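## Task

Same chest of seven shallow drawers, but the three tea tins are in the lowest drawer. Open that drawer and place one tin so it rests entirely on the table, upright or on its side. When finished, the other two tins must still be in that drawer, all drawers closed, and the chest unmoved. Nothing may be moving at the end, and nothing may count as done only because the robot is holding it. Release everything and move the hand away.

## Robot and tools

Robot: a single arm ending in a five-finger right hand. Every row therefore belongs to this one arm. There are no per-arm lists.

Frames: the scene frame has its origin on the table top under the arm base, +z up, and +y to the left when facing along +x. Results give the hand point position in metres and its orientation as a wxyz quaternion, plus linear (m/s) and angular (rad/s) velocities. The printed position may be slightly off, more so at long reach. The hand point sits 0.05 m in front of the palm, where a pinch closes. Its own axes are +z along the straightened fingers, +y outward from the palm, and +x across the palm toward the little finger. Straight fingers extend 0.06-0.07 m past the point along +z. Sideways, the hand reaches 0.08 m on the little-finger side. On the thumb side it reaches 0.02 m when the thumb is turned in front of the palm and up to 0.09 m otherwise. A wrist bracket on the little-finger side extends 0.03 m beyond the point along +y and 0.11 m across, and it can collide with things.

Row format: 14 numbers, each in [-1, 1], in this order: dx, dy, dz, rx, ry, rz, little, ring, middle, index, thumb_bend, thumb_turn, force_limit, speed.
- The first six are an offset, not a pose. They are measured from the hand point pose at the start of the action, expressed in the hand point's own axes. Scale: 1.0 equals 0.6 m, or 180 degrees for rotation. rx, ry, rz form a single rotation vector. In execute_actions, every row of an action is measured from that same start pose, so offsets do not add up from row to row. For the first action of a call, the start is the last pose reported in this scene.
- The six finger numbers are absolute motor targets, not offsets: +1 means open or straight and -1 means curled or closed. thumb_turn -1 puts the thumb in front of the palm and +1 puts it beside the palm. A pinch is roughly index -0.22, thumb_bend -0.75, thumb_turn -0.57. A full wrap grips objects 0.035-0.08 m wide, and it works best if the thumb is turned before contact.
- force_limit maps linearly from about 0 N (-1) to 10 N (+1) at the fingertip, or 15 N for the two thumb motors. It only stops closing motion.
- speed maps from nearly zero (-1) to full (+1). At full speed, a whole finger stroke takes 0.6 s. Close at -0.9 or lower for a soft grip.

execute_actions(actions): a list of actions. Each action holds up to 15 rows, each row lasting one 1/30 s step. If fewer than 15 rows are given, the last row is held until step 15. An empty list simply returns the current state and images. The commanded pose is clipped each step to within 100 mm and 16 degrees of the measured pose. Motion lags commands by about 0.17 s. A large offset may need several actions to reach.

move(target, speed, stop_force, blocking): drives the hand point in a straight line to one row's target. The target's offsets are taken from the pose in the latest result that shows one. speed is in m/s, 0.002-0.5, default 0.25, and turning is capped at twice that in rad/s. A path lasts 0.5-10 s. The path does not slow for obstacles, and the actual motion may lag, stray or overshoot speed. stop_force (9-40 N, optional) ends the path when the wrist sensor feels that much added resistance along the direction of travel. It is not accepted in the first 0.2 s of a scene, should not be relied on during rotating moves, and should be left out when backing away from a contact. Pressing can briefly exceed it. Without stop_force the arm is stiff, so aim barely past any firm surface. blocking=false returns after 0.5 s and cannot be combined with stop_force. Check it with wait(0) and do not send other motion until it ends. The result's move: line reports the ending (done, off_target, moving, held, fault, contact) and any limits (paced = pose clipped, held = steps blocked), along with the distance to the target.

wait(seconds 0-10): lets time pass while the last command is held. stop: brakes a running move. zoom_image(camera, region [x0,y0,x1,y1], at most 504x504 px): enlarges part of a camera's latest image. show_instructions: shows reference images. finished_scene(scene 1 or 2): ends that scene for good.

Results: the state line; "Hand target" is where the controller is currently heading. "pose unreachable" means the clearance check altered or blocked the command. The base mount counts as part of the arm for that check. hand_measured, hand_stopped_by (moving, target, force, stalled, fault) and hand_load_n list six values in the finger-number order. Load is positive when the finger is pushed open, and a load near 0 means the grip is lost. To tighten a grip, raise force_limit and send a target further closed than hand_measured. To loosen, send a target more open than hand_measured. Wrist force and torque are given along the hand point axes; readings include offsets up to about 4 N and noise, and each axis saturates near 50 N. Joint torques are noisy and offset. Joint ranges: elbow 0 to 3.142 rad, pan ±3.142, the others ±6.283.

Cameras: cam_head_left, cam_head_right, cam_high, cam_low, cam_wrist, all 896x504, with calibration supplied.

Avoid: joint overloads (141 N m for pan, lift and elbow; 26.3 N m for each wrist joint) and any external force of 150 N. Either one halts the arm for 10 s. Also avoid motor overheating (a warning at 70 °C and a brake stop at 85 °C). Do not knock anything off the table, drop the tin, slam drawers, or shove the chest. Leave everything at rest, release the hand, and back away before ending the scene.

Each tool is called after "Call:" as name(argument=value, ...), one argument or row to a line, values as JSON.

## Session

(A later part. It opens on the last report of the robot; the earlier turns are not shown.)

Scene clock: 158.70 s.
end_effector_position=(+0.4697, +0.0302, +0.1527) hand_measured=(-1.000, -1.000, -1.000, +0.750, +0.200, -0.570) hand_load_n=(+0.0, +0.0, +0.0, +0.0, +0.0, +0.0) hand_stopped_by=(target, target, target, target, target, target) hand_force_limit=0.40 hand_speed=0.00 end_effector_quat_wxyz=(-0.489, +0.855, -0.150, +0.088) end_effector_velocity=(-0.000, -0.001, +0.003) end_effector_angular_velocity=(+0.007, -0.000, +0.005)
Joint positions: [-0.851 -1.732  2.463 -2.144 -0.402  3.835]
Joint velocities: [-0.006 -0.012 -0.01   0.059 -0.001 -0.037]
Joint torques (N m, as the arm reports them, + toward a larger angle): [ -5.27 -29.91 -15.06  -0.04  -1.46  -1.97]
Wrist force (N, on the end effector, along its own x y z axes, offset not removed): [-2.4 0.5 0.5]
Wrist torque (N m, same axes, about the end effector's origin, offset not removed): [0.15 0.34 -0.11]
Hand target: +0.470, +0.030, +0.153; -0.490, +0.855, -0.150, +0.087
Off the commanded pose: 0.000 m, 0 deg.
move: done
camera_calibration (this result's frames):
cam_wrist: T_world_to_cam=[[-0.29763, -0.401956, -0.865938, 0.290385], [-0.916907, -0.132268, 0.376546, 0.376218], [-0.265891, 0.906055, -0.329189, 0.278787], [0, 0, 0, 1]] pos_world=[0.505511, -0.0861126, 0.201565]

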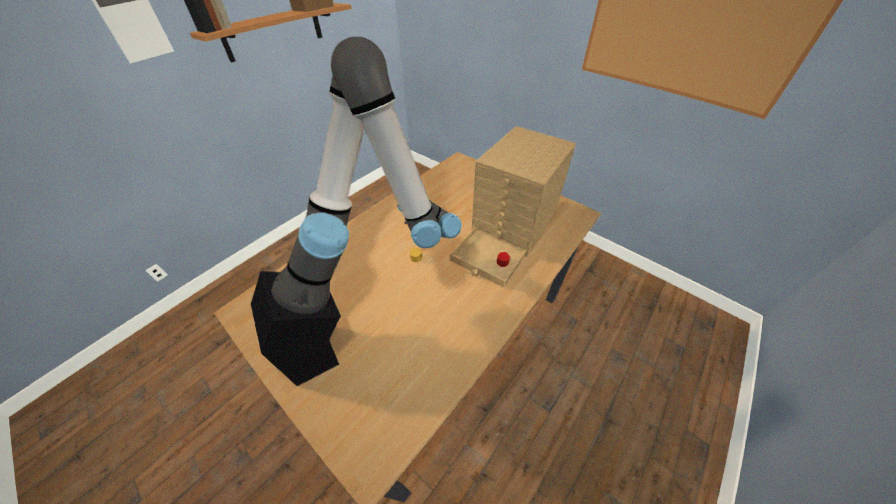

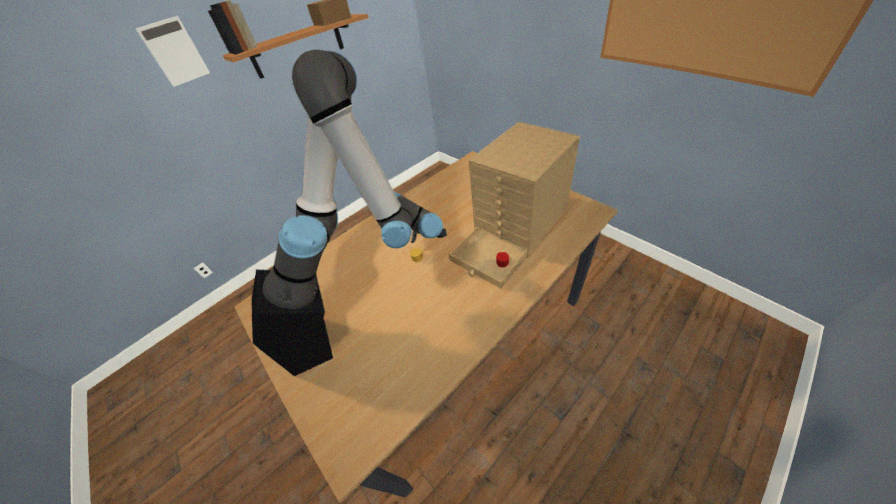

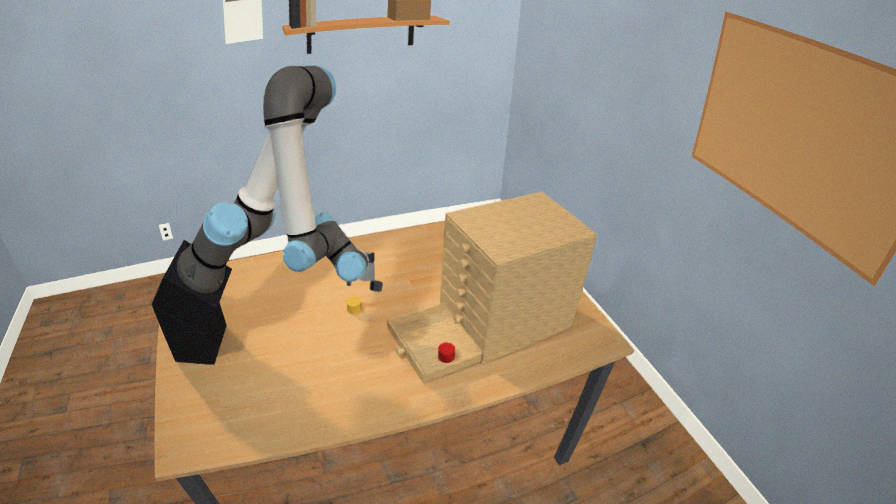

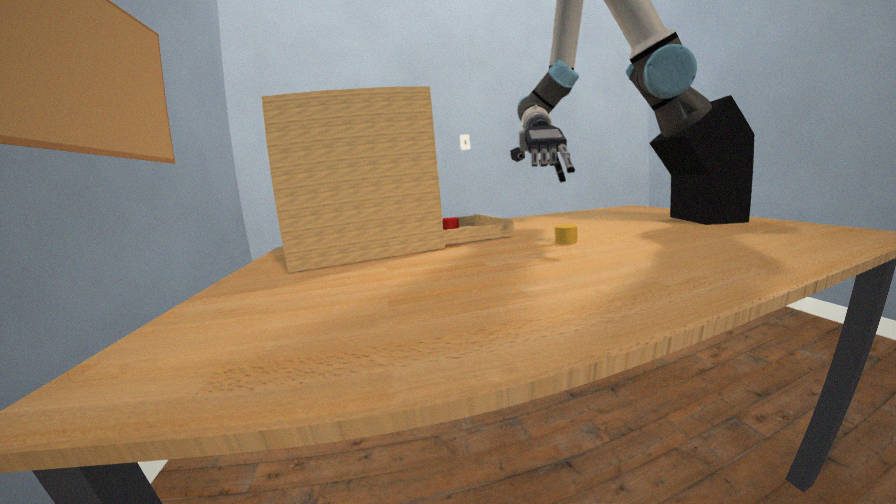

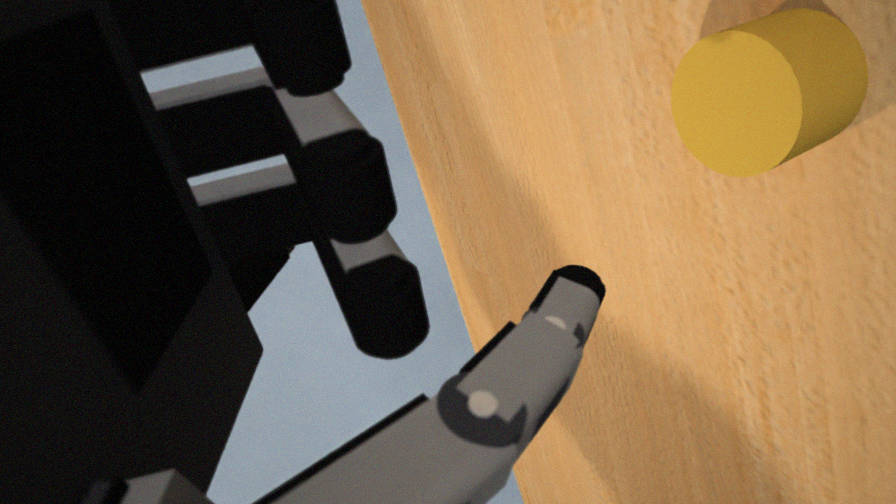

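Call:
move(
  target=[0.167,0.182,-0.316,0,0,0,-1,-1,-1,-0.22,-0.75,-0.57,0.2,0],
  speed=0.2,
)

Call:
move(
  target=[0,0,0,0.116,0.061,-0.506,-1,-1,-1,-0.22,-0.75,-0.57,0.2,0],
  speed=0.25,
)

Scene clock: 161.80 s.
end_effector_position=(+0.4885, -0.2094, +0.1547) hand_measured=(-1.000, -1.000, -1.000, -0.220, -0.746, -0.570) hand_load_n=(+0.0, +0.0, +0.0, +1.5, +2.0, +0.0) hand_stopped_by=(target, target, target, target, target, target) hand_force_limit=0.20 hand_speed=0.00 end_effector_quat_wxyz=(-0.489, +0.855, -0.150, +0.088) end_effector_velocity=(+0.000, -0.002, -0.000) end_effector_angular_velocity=(+0.005, -0.002, +0.003)
Joint positions: [-1.211 -1.495  1.903 -1.199 -0.574  3.14 ]
Joint velocities: [-0.001  0.009 -0.011  0.013 -0.003 -0.011]
Joint torques (N m, as the arm reports them, + toward a larger angle): [-13.54 -26.79 -18.14   1.28  -3.18  -1.76]
Wrist force (N, on the end effector, along its own x y z axes, offset not removed): [-2.7 1.1 1.6]
Wrist torque (N m, same axes, about the end effector's origin, offset not removed): [0.14 0.43 -0.04]
Hand target: +0.489, -0.210, +0.155; -0.490, +0.855, -0.150, +0.088
Off the commanded pose: 0.001 m, 0 deg.
move: done
camera_calibration (this result's frames):
cam_wrist: T_world_to_cam=[[-0.297663, -0.401885, -0.865959, 0.201401], [-0.916889, -0.13231, 0.376574, 0.360931], [-0.265915, 0.906081, -0.3291, 0.501503], [0, 0, 0, 1]] pos_world=[0.524241, -0.325708, 0.203532]

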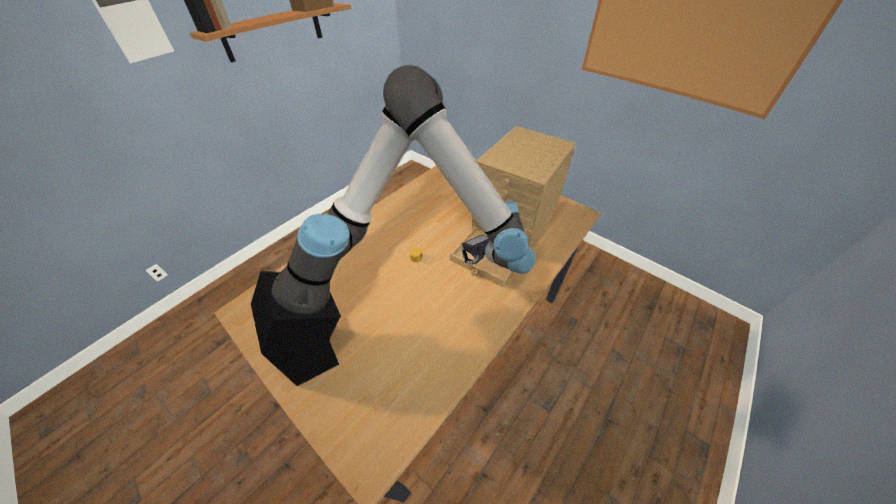

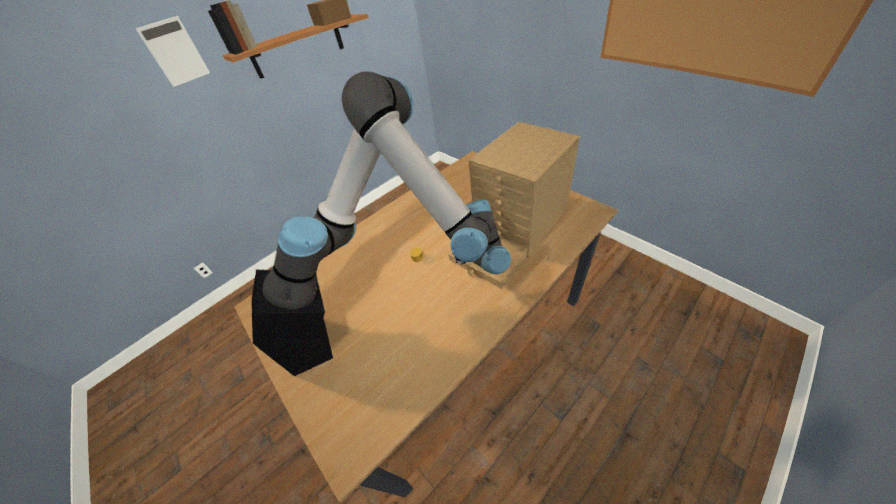

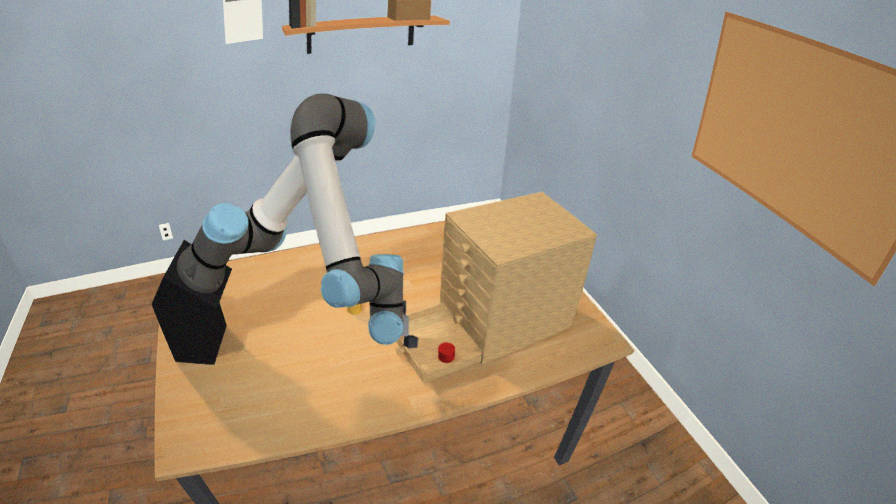

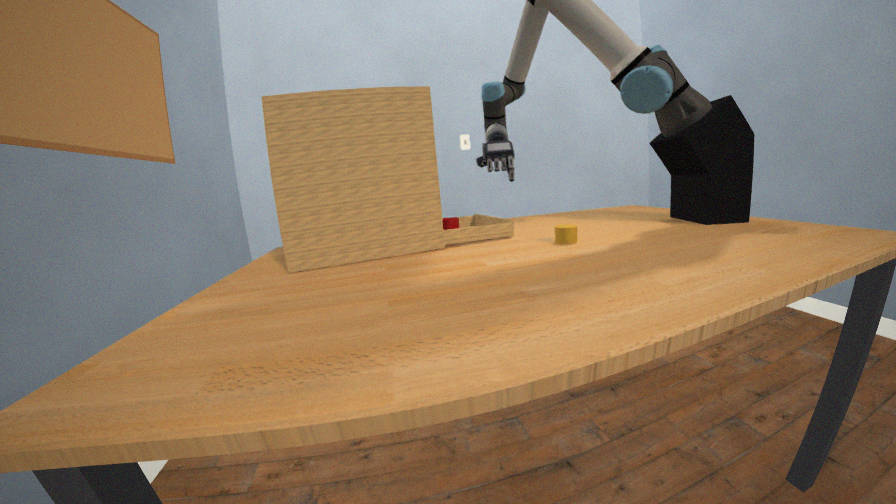

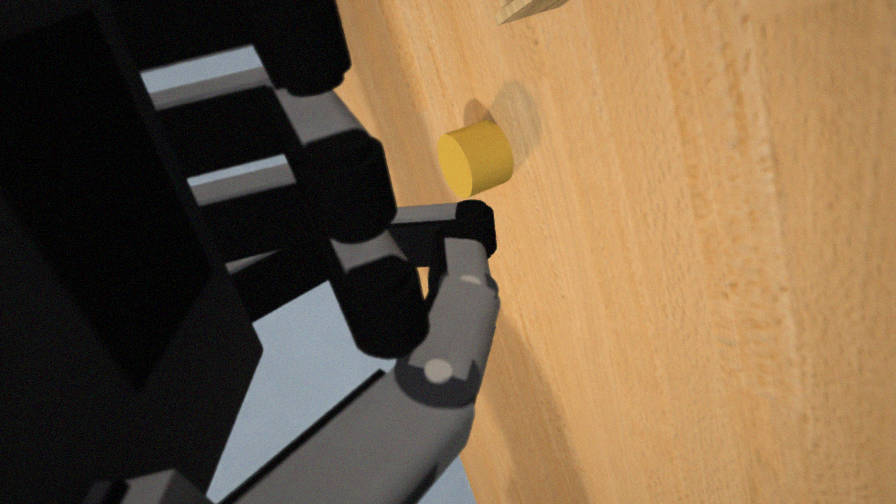

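Scene clock: 165.63 s.
end_effector_position=(+0.4883, -0.2092, +0.1548) hand_measured=(-1.000, -1.000, -1.000, -0.220, -0.746, -0.570) hand_load_n=(+0.0, +0.0, +0.0, +1.5, +2.0, +0.0) hand_stopped_by=(target, target, target, target, target, target) hand_force_limit=0.20 hand_speed=0.00 end_effector_quat_wxyz=(-0.397, +0.602, +0.475, +0.504) end_effector_velocity=(+0.001, -0.001, -0.000) end_effector_angular_velocity=(-0.001, -0.015, +0.004)
Joint positions: [-1.278 -1.195  1.8   -0.862 -0.83   1.096]
Joint velocities: [ 0.002  0.006 -0.005  0.002 -0.001 -0.017]
Joint torques (N m, as the arm reports them, + toward a larger angle): [  4.13 -28.79 -12.8    2.26  -3.94  -1.9 ]
Wrist force (N, on the end effector, along its own x y z axes, offset not removed): [-1.1 1.4 0.3]
Wrist torque (N m, same axes, about the end effector's origin, offset not removed): [0.29 0.12 0.04]
Hand target: +0.488, -0.209, +0.155; -0.397, +0.602, +0.476, +0.504
Off the commanded pose: 0.000 m, 0 deg.
move: done
camera_calibration (this result's frames):
cam_wrist: T_world_to_cam=[[0.961643, -0.231524, -0.147101, -0.489058], [-0.266418, -0.660683, -0.701798, 0.0995213], [0.0652965, 0.714069, -0.697023, 0.35639], [0, 0, 0, 1]] pos_world=[0.473543, -0.301964, 0.246316]

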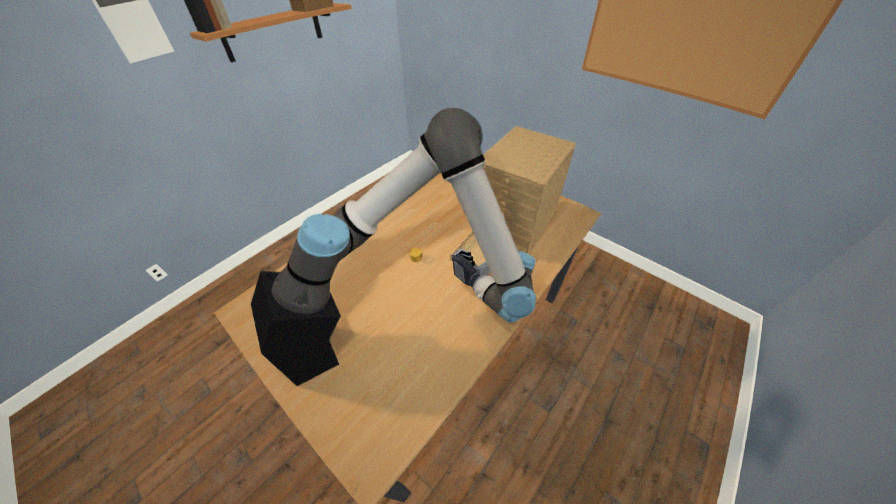

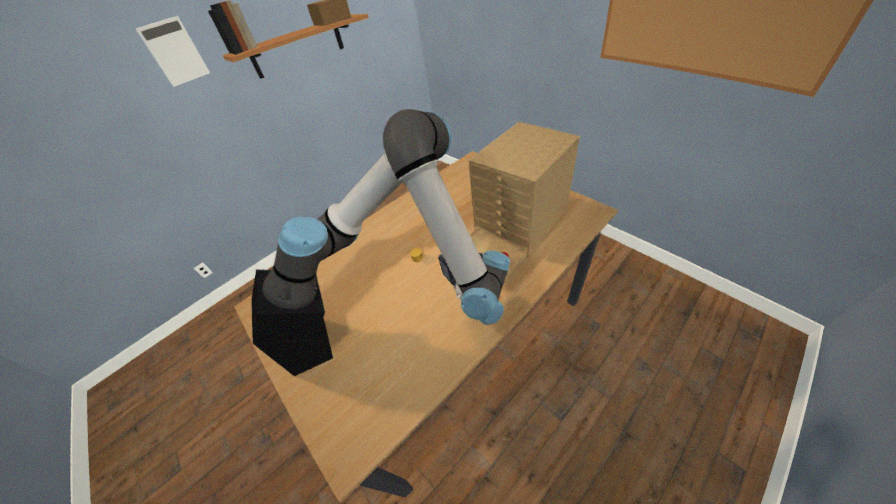

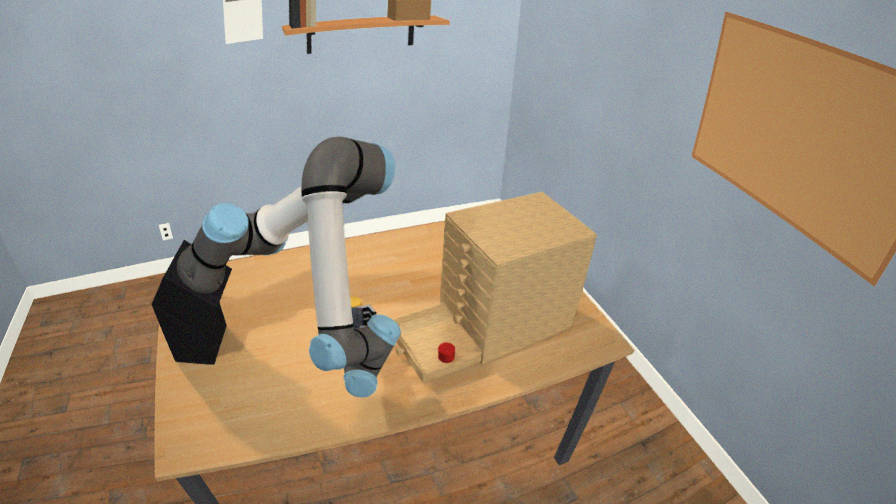

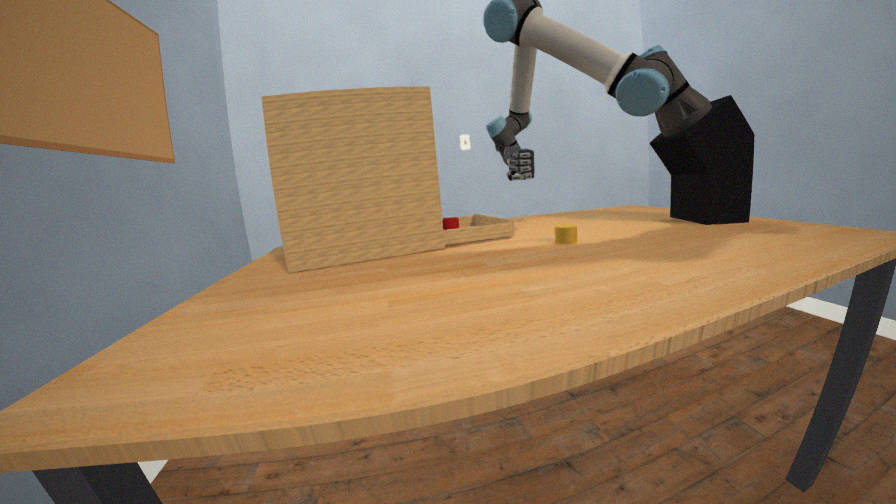

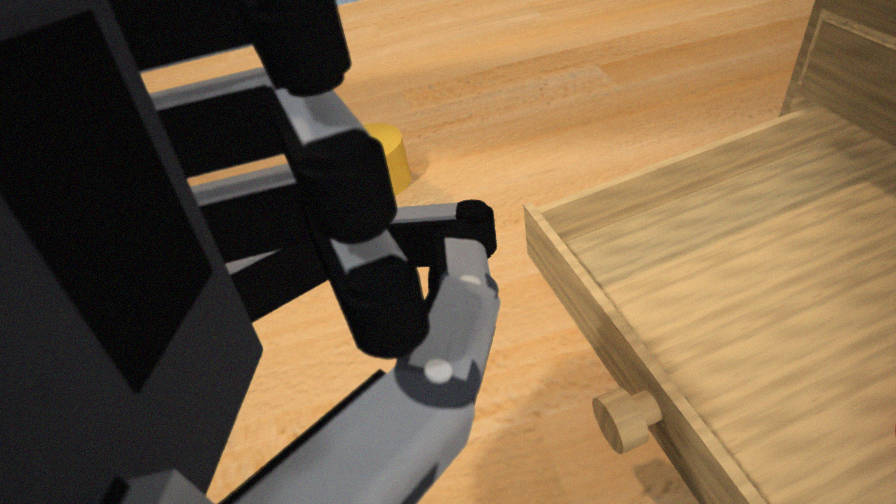

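Call:
move(
  target=[-0.2015,0.0435,0.0473,0,0,0,-1,-1,-1,-0.22,-0.75,-0.57,0.2,0],
  speed=0.1,
)

Scene clock: 168.33 s.
end_effector_position=(+0.5149, -0.2088, +0.0309) hand_measured=(-1.000, -1.000, -1.000, -0.220, -0.746, -0.570) hand_load_n=(+0.0, +0.0, +0.0, +1.5, +2.0, +0.0) hand_stopped_by=(target, target, target, target, target, target) hand_force_limit=0.20 hand_speed=0.00 end_effector_quat_wxyz=(-0.397, +0.602, +0.475, +0.504) end_effector_velocity=(+0.000, -0.001, -0.002) end_effector_angular_velocity=(-0.001, -0.000, -0.001)
Joint positions: [-1.144 -0.93   1.634 -0.999 -0.7    1.149]
Joint velocities: [ 0.001  0.005 -0.005 -0.002  0.002  0.001]
Joint torques (N m, as the arm reports them, + toward a larger angle): [  2.43 -32.92 -11.99  -0.19   2.63   1.5 ]
Wrist force (N, on the end effector, along its own x y z axes, offset not removed): [-1.7 2.7 0.7]
Wrist torque (N m, same axes, about the end effector's origin, offset not removed): [0.36 0.32 0.00]
Hand target: +0.515, -0.209, +0.031; -0.397, +0.602, +0.475, +0.504
Off the commanded pose: 0.000 m, 0 deg.
move: done
camera_calibration (this result's frames):
cam_wrist: T_world_to_cam=[[0.961646, -0.231504, -0.147116, -0.532742], [-0.266422, -0.660756, -0.701727, 0.0198821], [0.065245, 0.714008, -0.697091, 0.268006], [0, 0, 0, 1]] pos_world=[0.50012, -0.301554, 0.122401]

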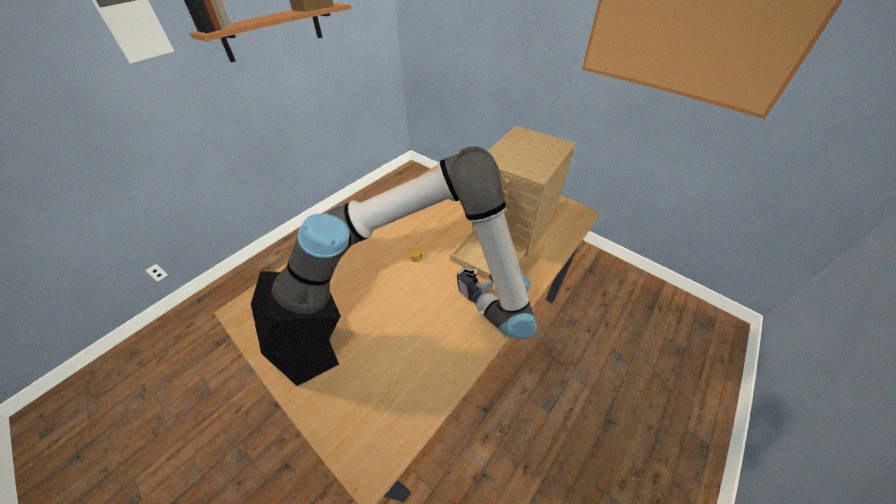

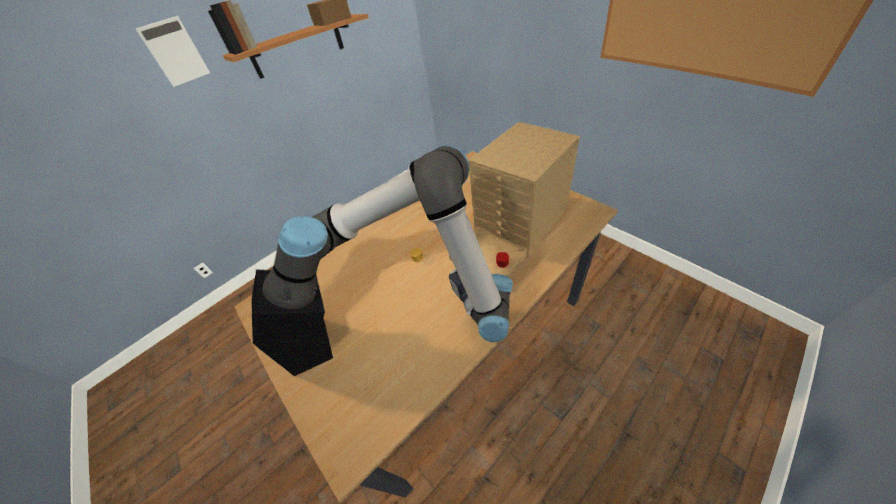

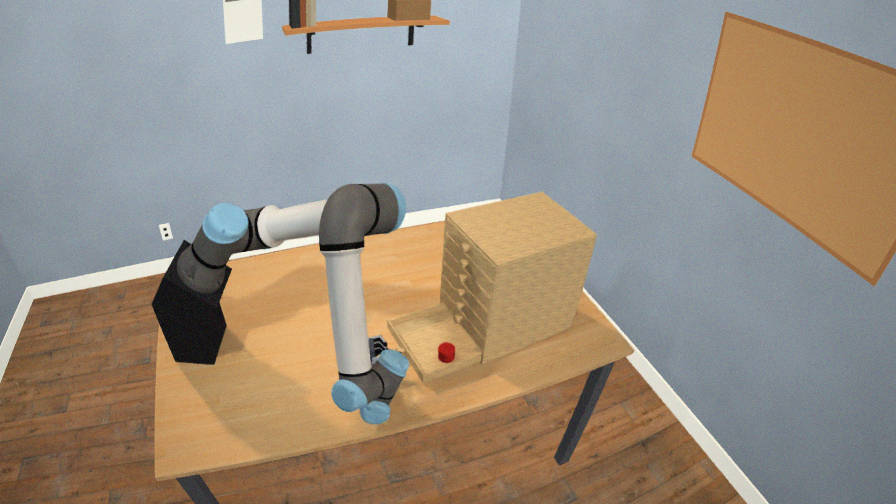

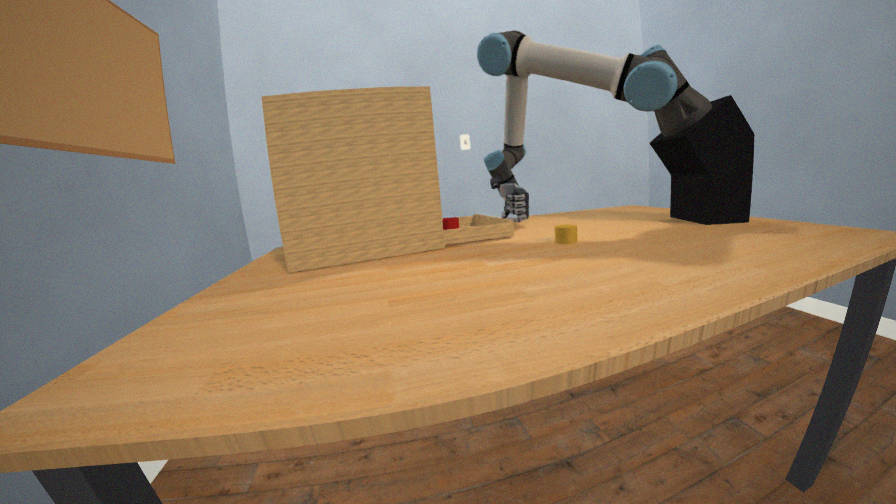

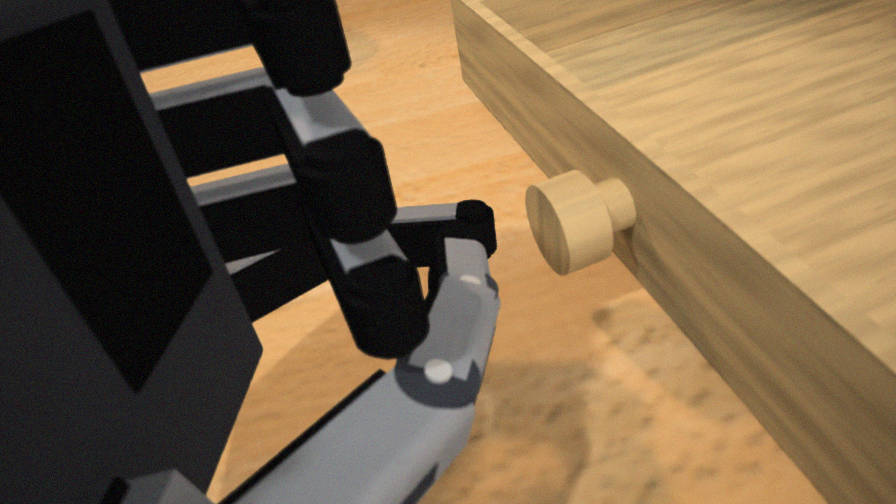

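Call:
move(
  target=[0.0185,0.288,0.1076,0,0,0,-1,-1,-1,-0.22,-0.75,-0.57,0.2,0],
  speed=0.04,
  stop_force=12,
)

Call:
move(
  target=[0.003,0.047,0.0175,0,0,0,-1,-1,-1,-0.22,-0.75,-0.57,0.2,0],
  speed=0.008,
  stop_force=9,
)

Scene clock: 171.87 s.
end_effector_position=(+0.5673, -0.2020, +0.0305) hand_measured=(-1.000, -1.000, -1.000, -0.220, -0.746, -0.570) hand_load_n=(+0.0, +0.0, +0.0, +1.5, +2.0, +0.0) hand_stopped_by=(target, target, target, target, target, target) hand_force_limit=0.20 hand_speed=0.00 end_effector_quat_wxyz=(-0.397, +0.602, +0.475, +0.504) end_effector_velocity=(-0.002, -0.001, +0.000) end_effector_angular_velocity=(-0.001, -0.000, -0.000)
Joint positions: [-1.073 -0.928  1.542 -0.937 -0.633  1.184]
Joint velocities: [-0.004 -0.001  0.005 -0.003 -0.002 -0.001]
Joint torques (N m, as the arm reports them, + toward a larger angle): [-18.12 -50.03   3.64  -0.56  -4.13  -2.01]
Wrist force (N, on the end effector, along its own x y z axes, offset not removed): [-2.1 1.4 0.8]
Wrist torque (N m, same axes, about the end effector's origin, offset not removed): [0.22 0.35 0.06]
Hand target: +0.567, -0.202, +0.031; -0.397, +0.602, +0.475, +0.504
Off the commanded pose: 0.132 m, 0 deg.
move: contact
camera_calibration (this result's frames):
cam_wrist: T_world_to_cam=[[0.961652, -0.231452, -0.147155, -0.581594], [-0.266417, -0.660806, -0.701682, 0.0380333], [0.0651647, 0.713979, -0.697128, 0.259514], [0, 0, 0, 1]] pos_world=[0.552513, -0.294766, 0.122017]

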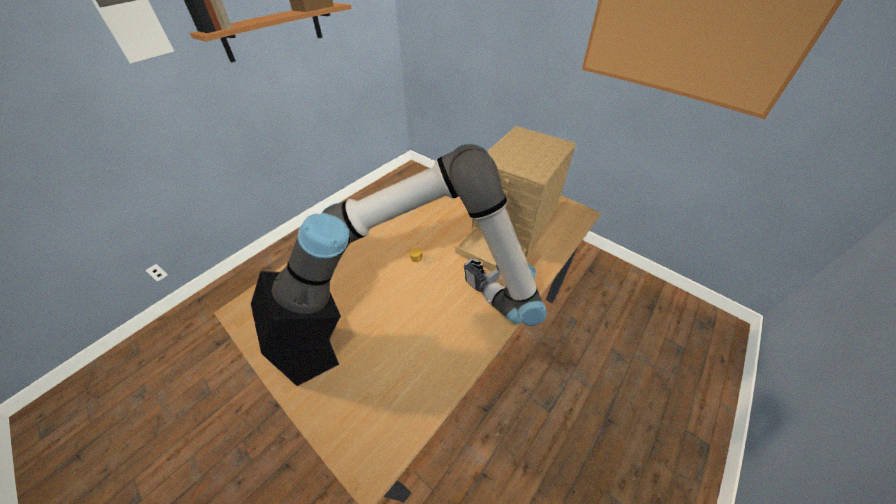

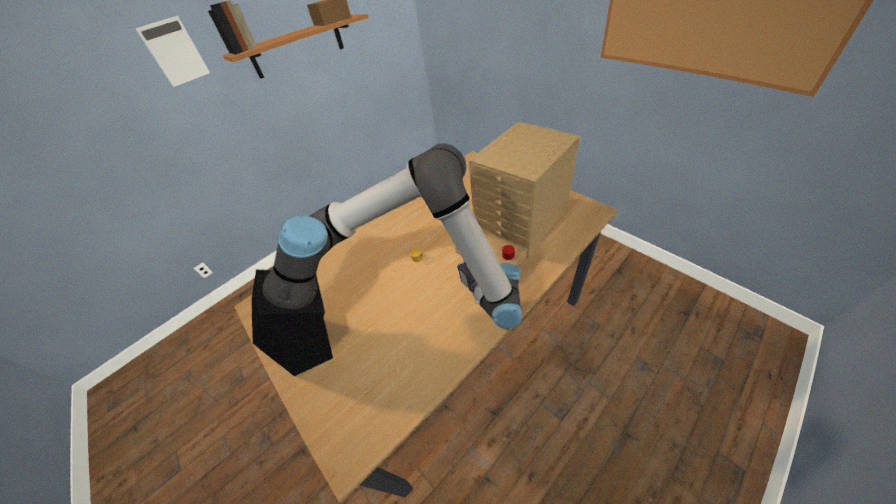

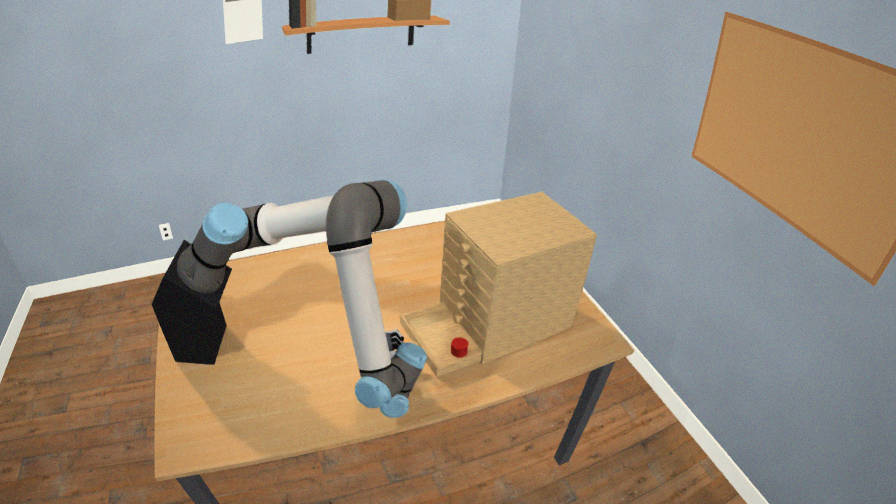

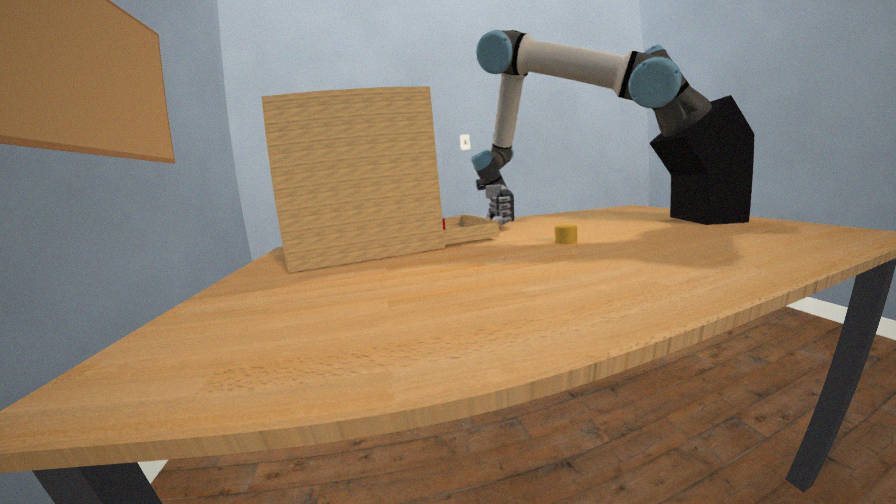

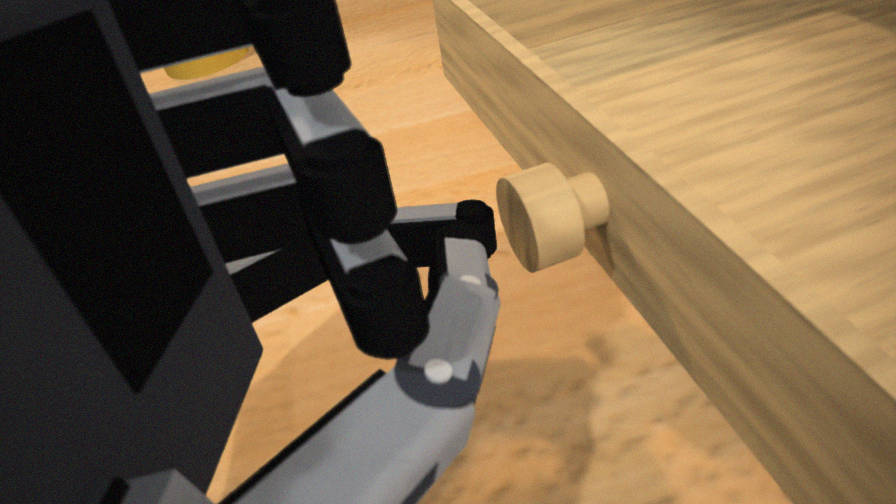

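Scene clock: 175.87 s.
end_effector_position=(+0.5969, -0.1983, +0.0303) hand_measured=(-1.000, -1.000, -1.000, -0.220, -0.746, -0.570) hand_load_n=(+0.0, +0.0, +0.0, +1.5, +2.0, +0.0) hand_stopped_by=(target, target, target, target, target, target) hand_force_limit=0.20 hand_speed=0.00 end_effector_quat_wxyz=(-0.397, +0.602, +0.475, +0.504) end_effector_velocity=(+0.003, +0.000, +0.000) end_effector_angular_velocity=(-0.000, -0.000, -0.000)
Joint positions: [-1.036 -0.922  1.484 -0.902 -0.597  1.205]
Joint velocities: [ 0.003  0.    -0.005  0.003  0.003  0.002]
Joint torques (N m, as the arm reports them, + toward a larger angle): [  5.97 -38.75 -16.87   2.16   3.21   1.56]
Wrist force (N, on the end effector, along its own x y z axes, offset not removed): [0.4 -0.6 1.4]
Wrist torque (N m, same axes, about the end effector's origin, offset not removed): [0.12 0.03 0.02]
Hand target: +0.597, -0.198, +0.030; -0.397, +0.602, +0.475, +0.504
Off the commanded pose: 0.000 m, 0 deg.
move: done
camera_calibration (this result's frames):
cam_wrist: T_world_to_cam=[[0.961654, -0.231444, -0.14716, -0.609252], [-0.266418, -0.660835, -0.701655, 0.0483069], [0.0651455, 0.713955, -0.697155, 0.254806], [0, 0, 0, 1]] pos_world=[0.58216, -0.291004, 0.121876]

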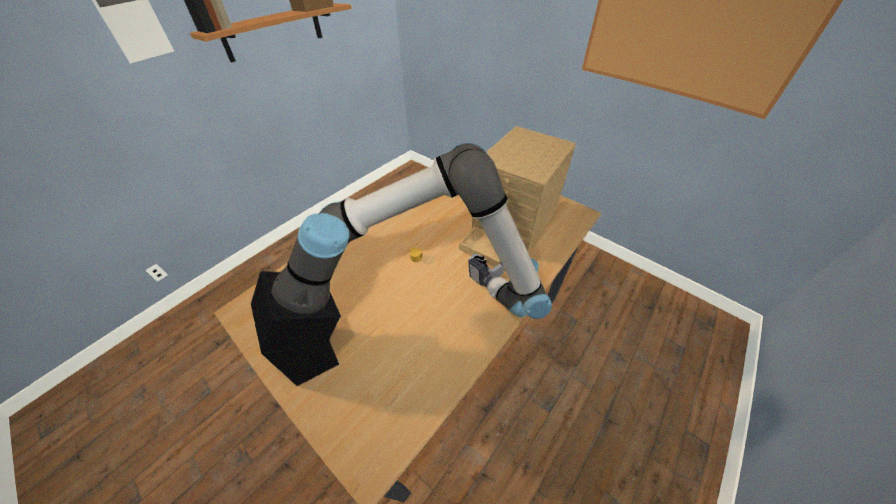

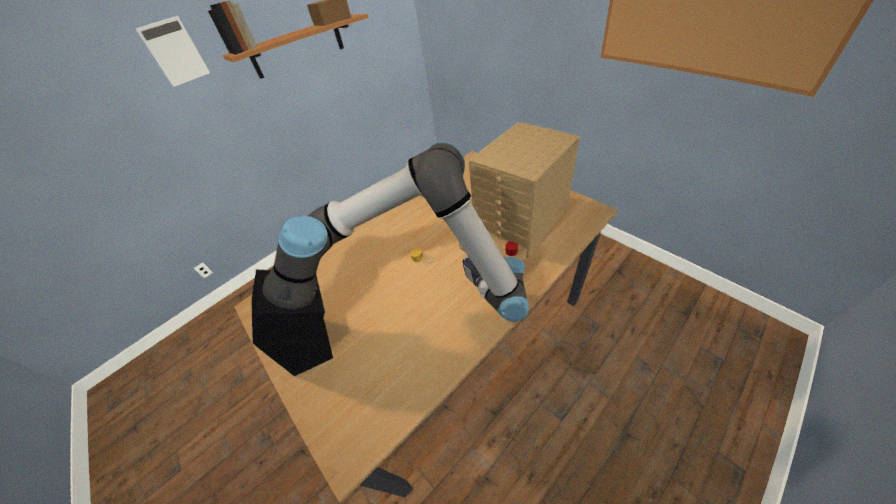

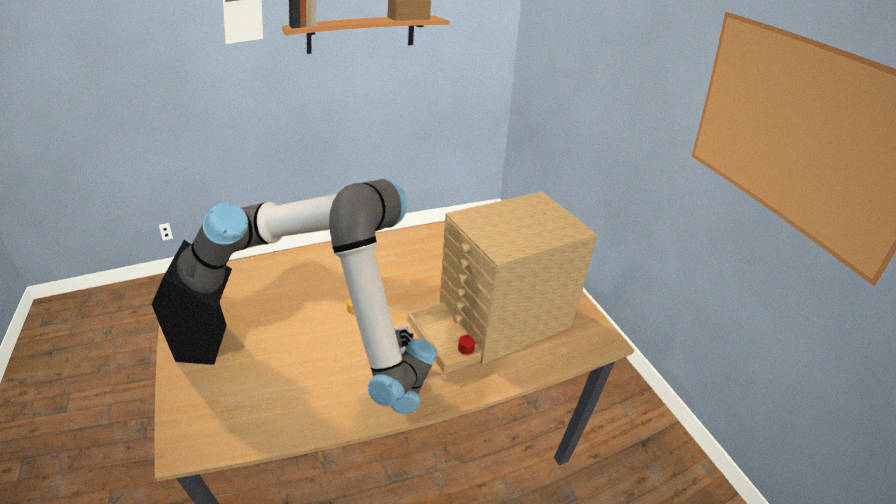

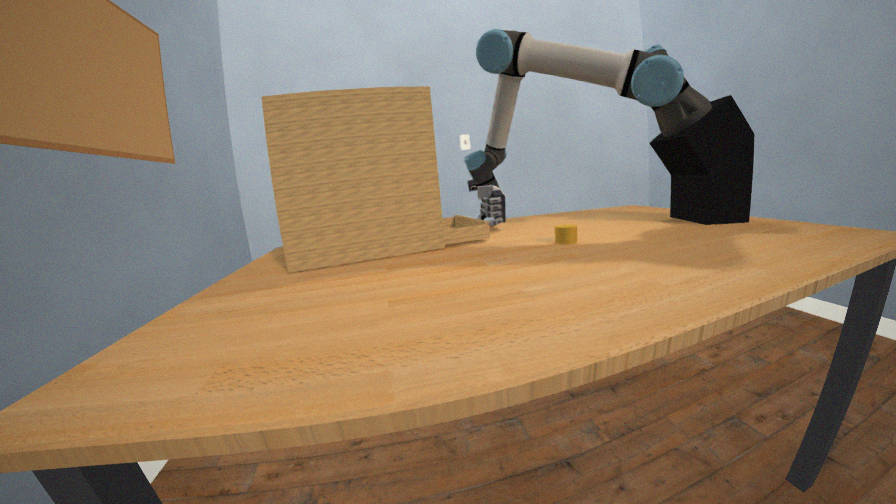

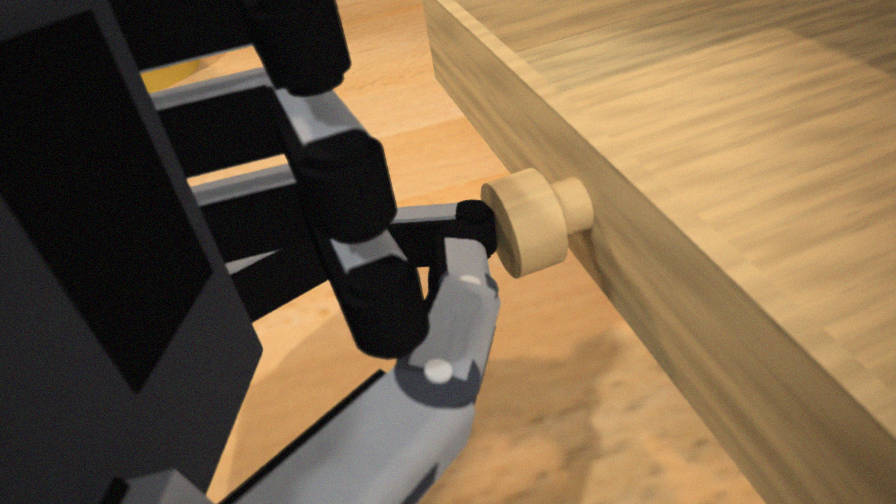

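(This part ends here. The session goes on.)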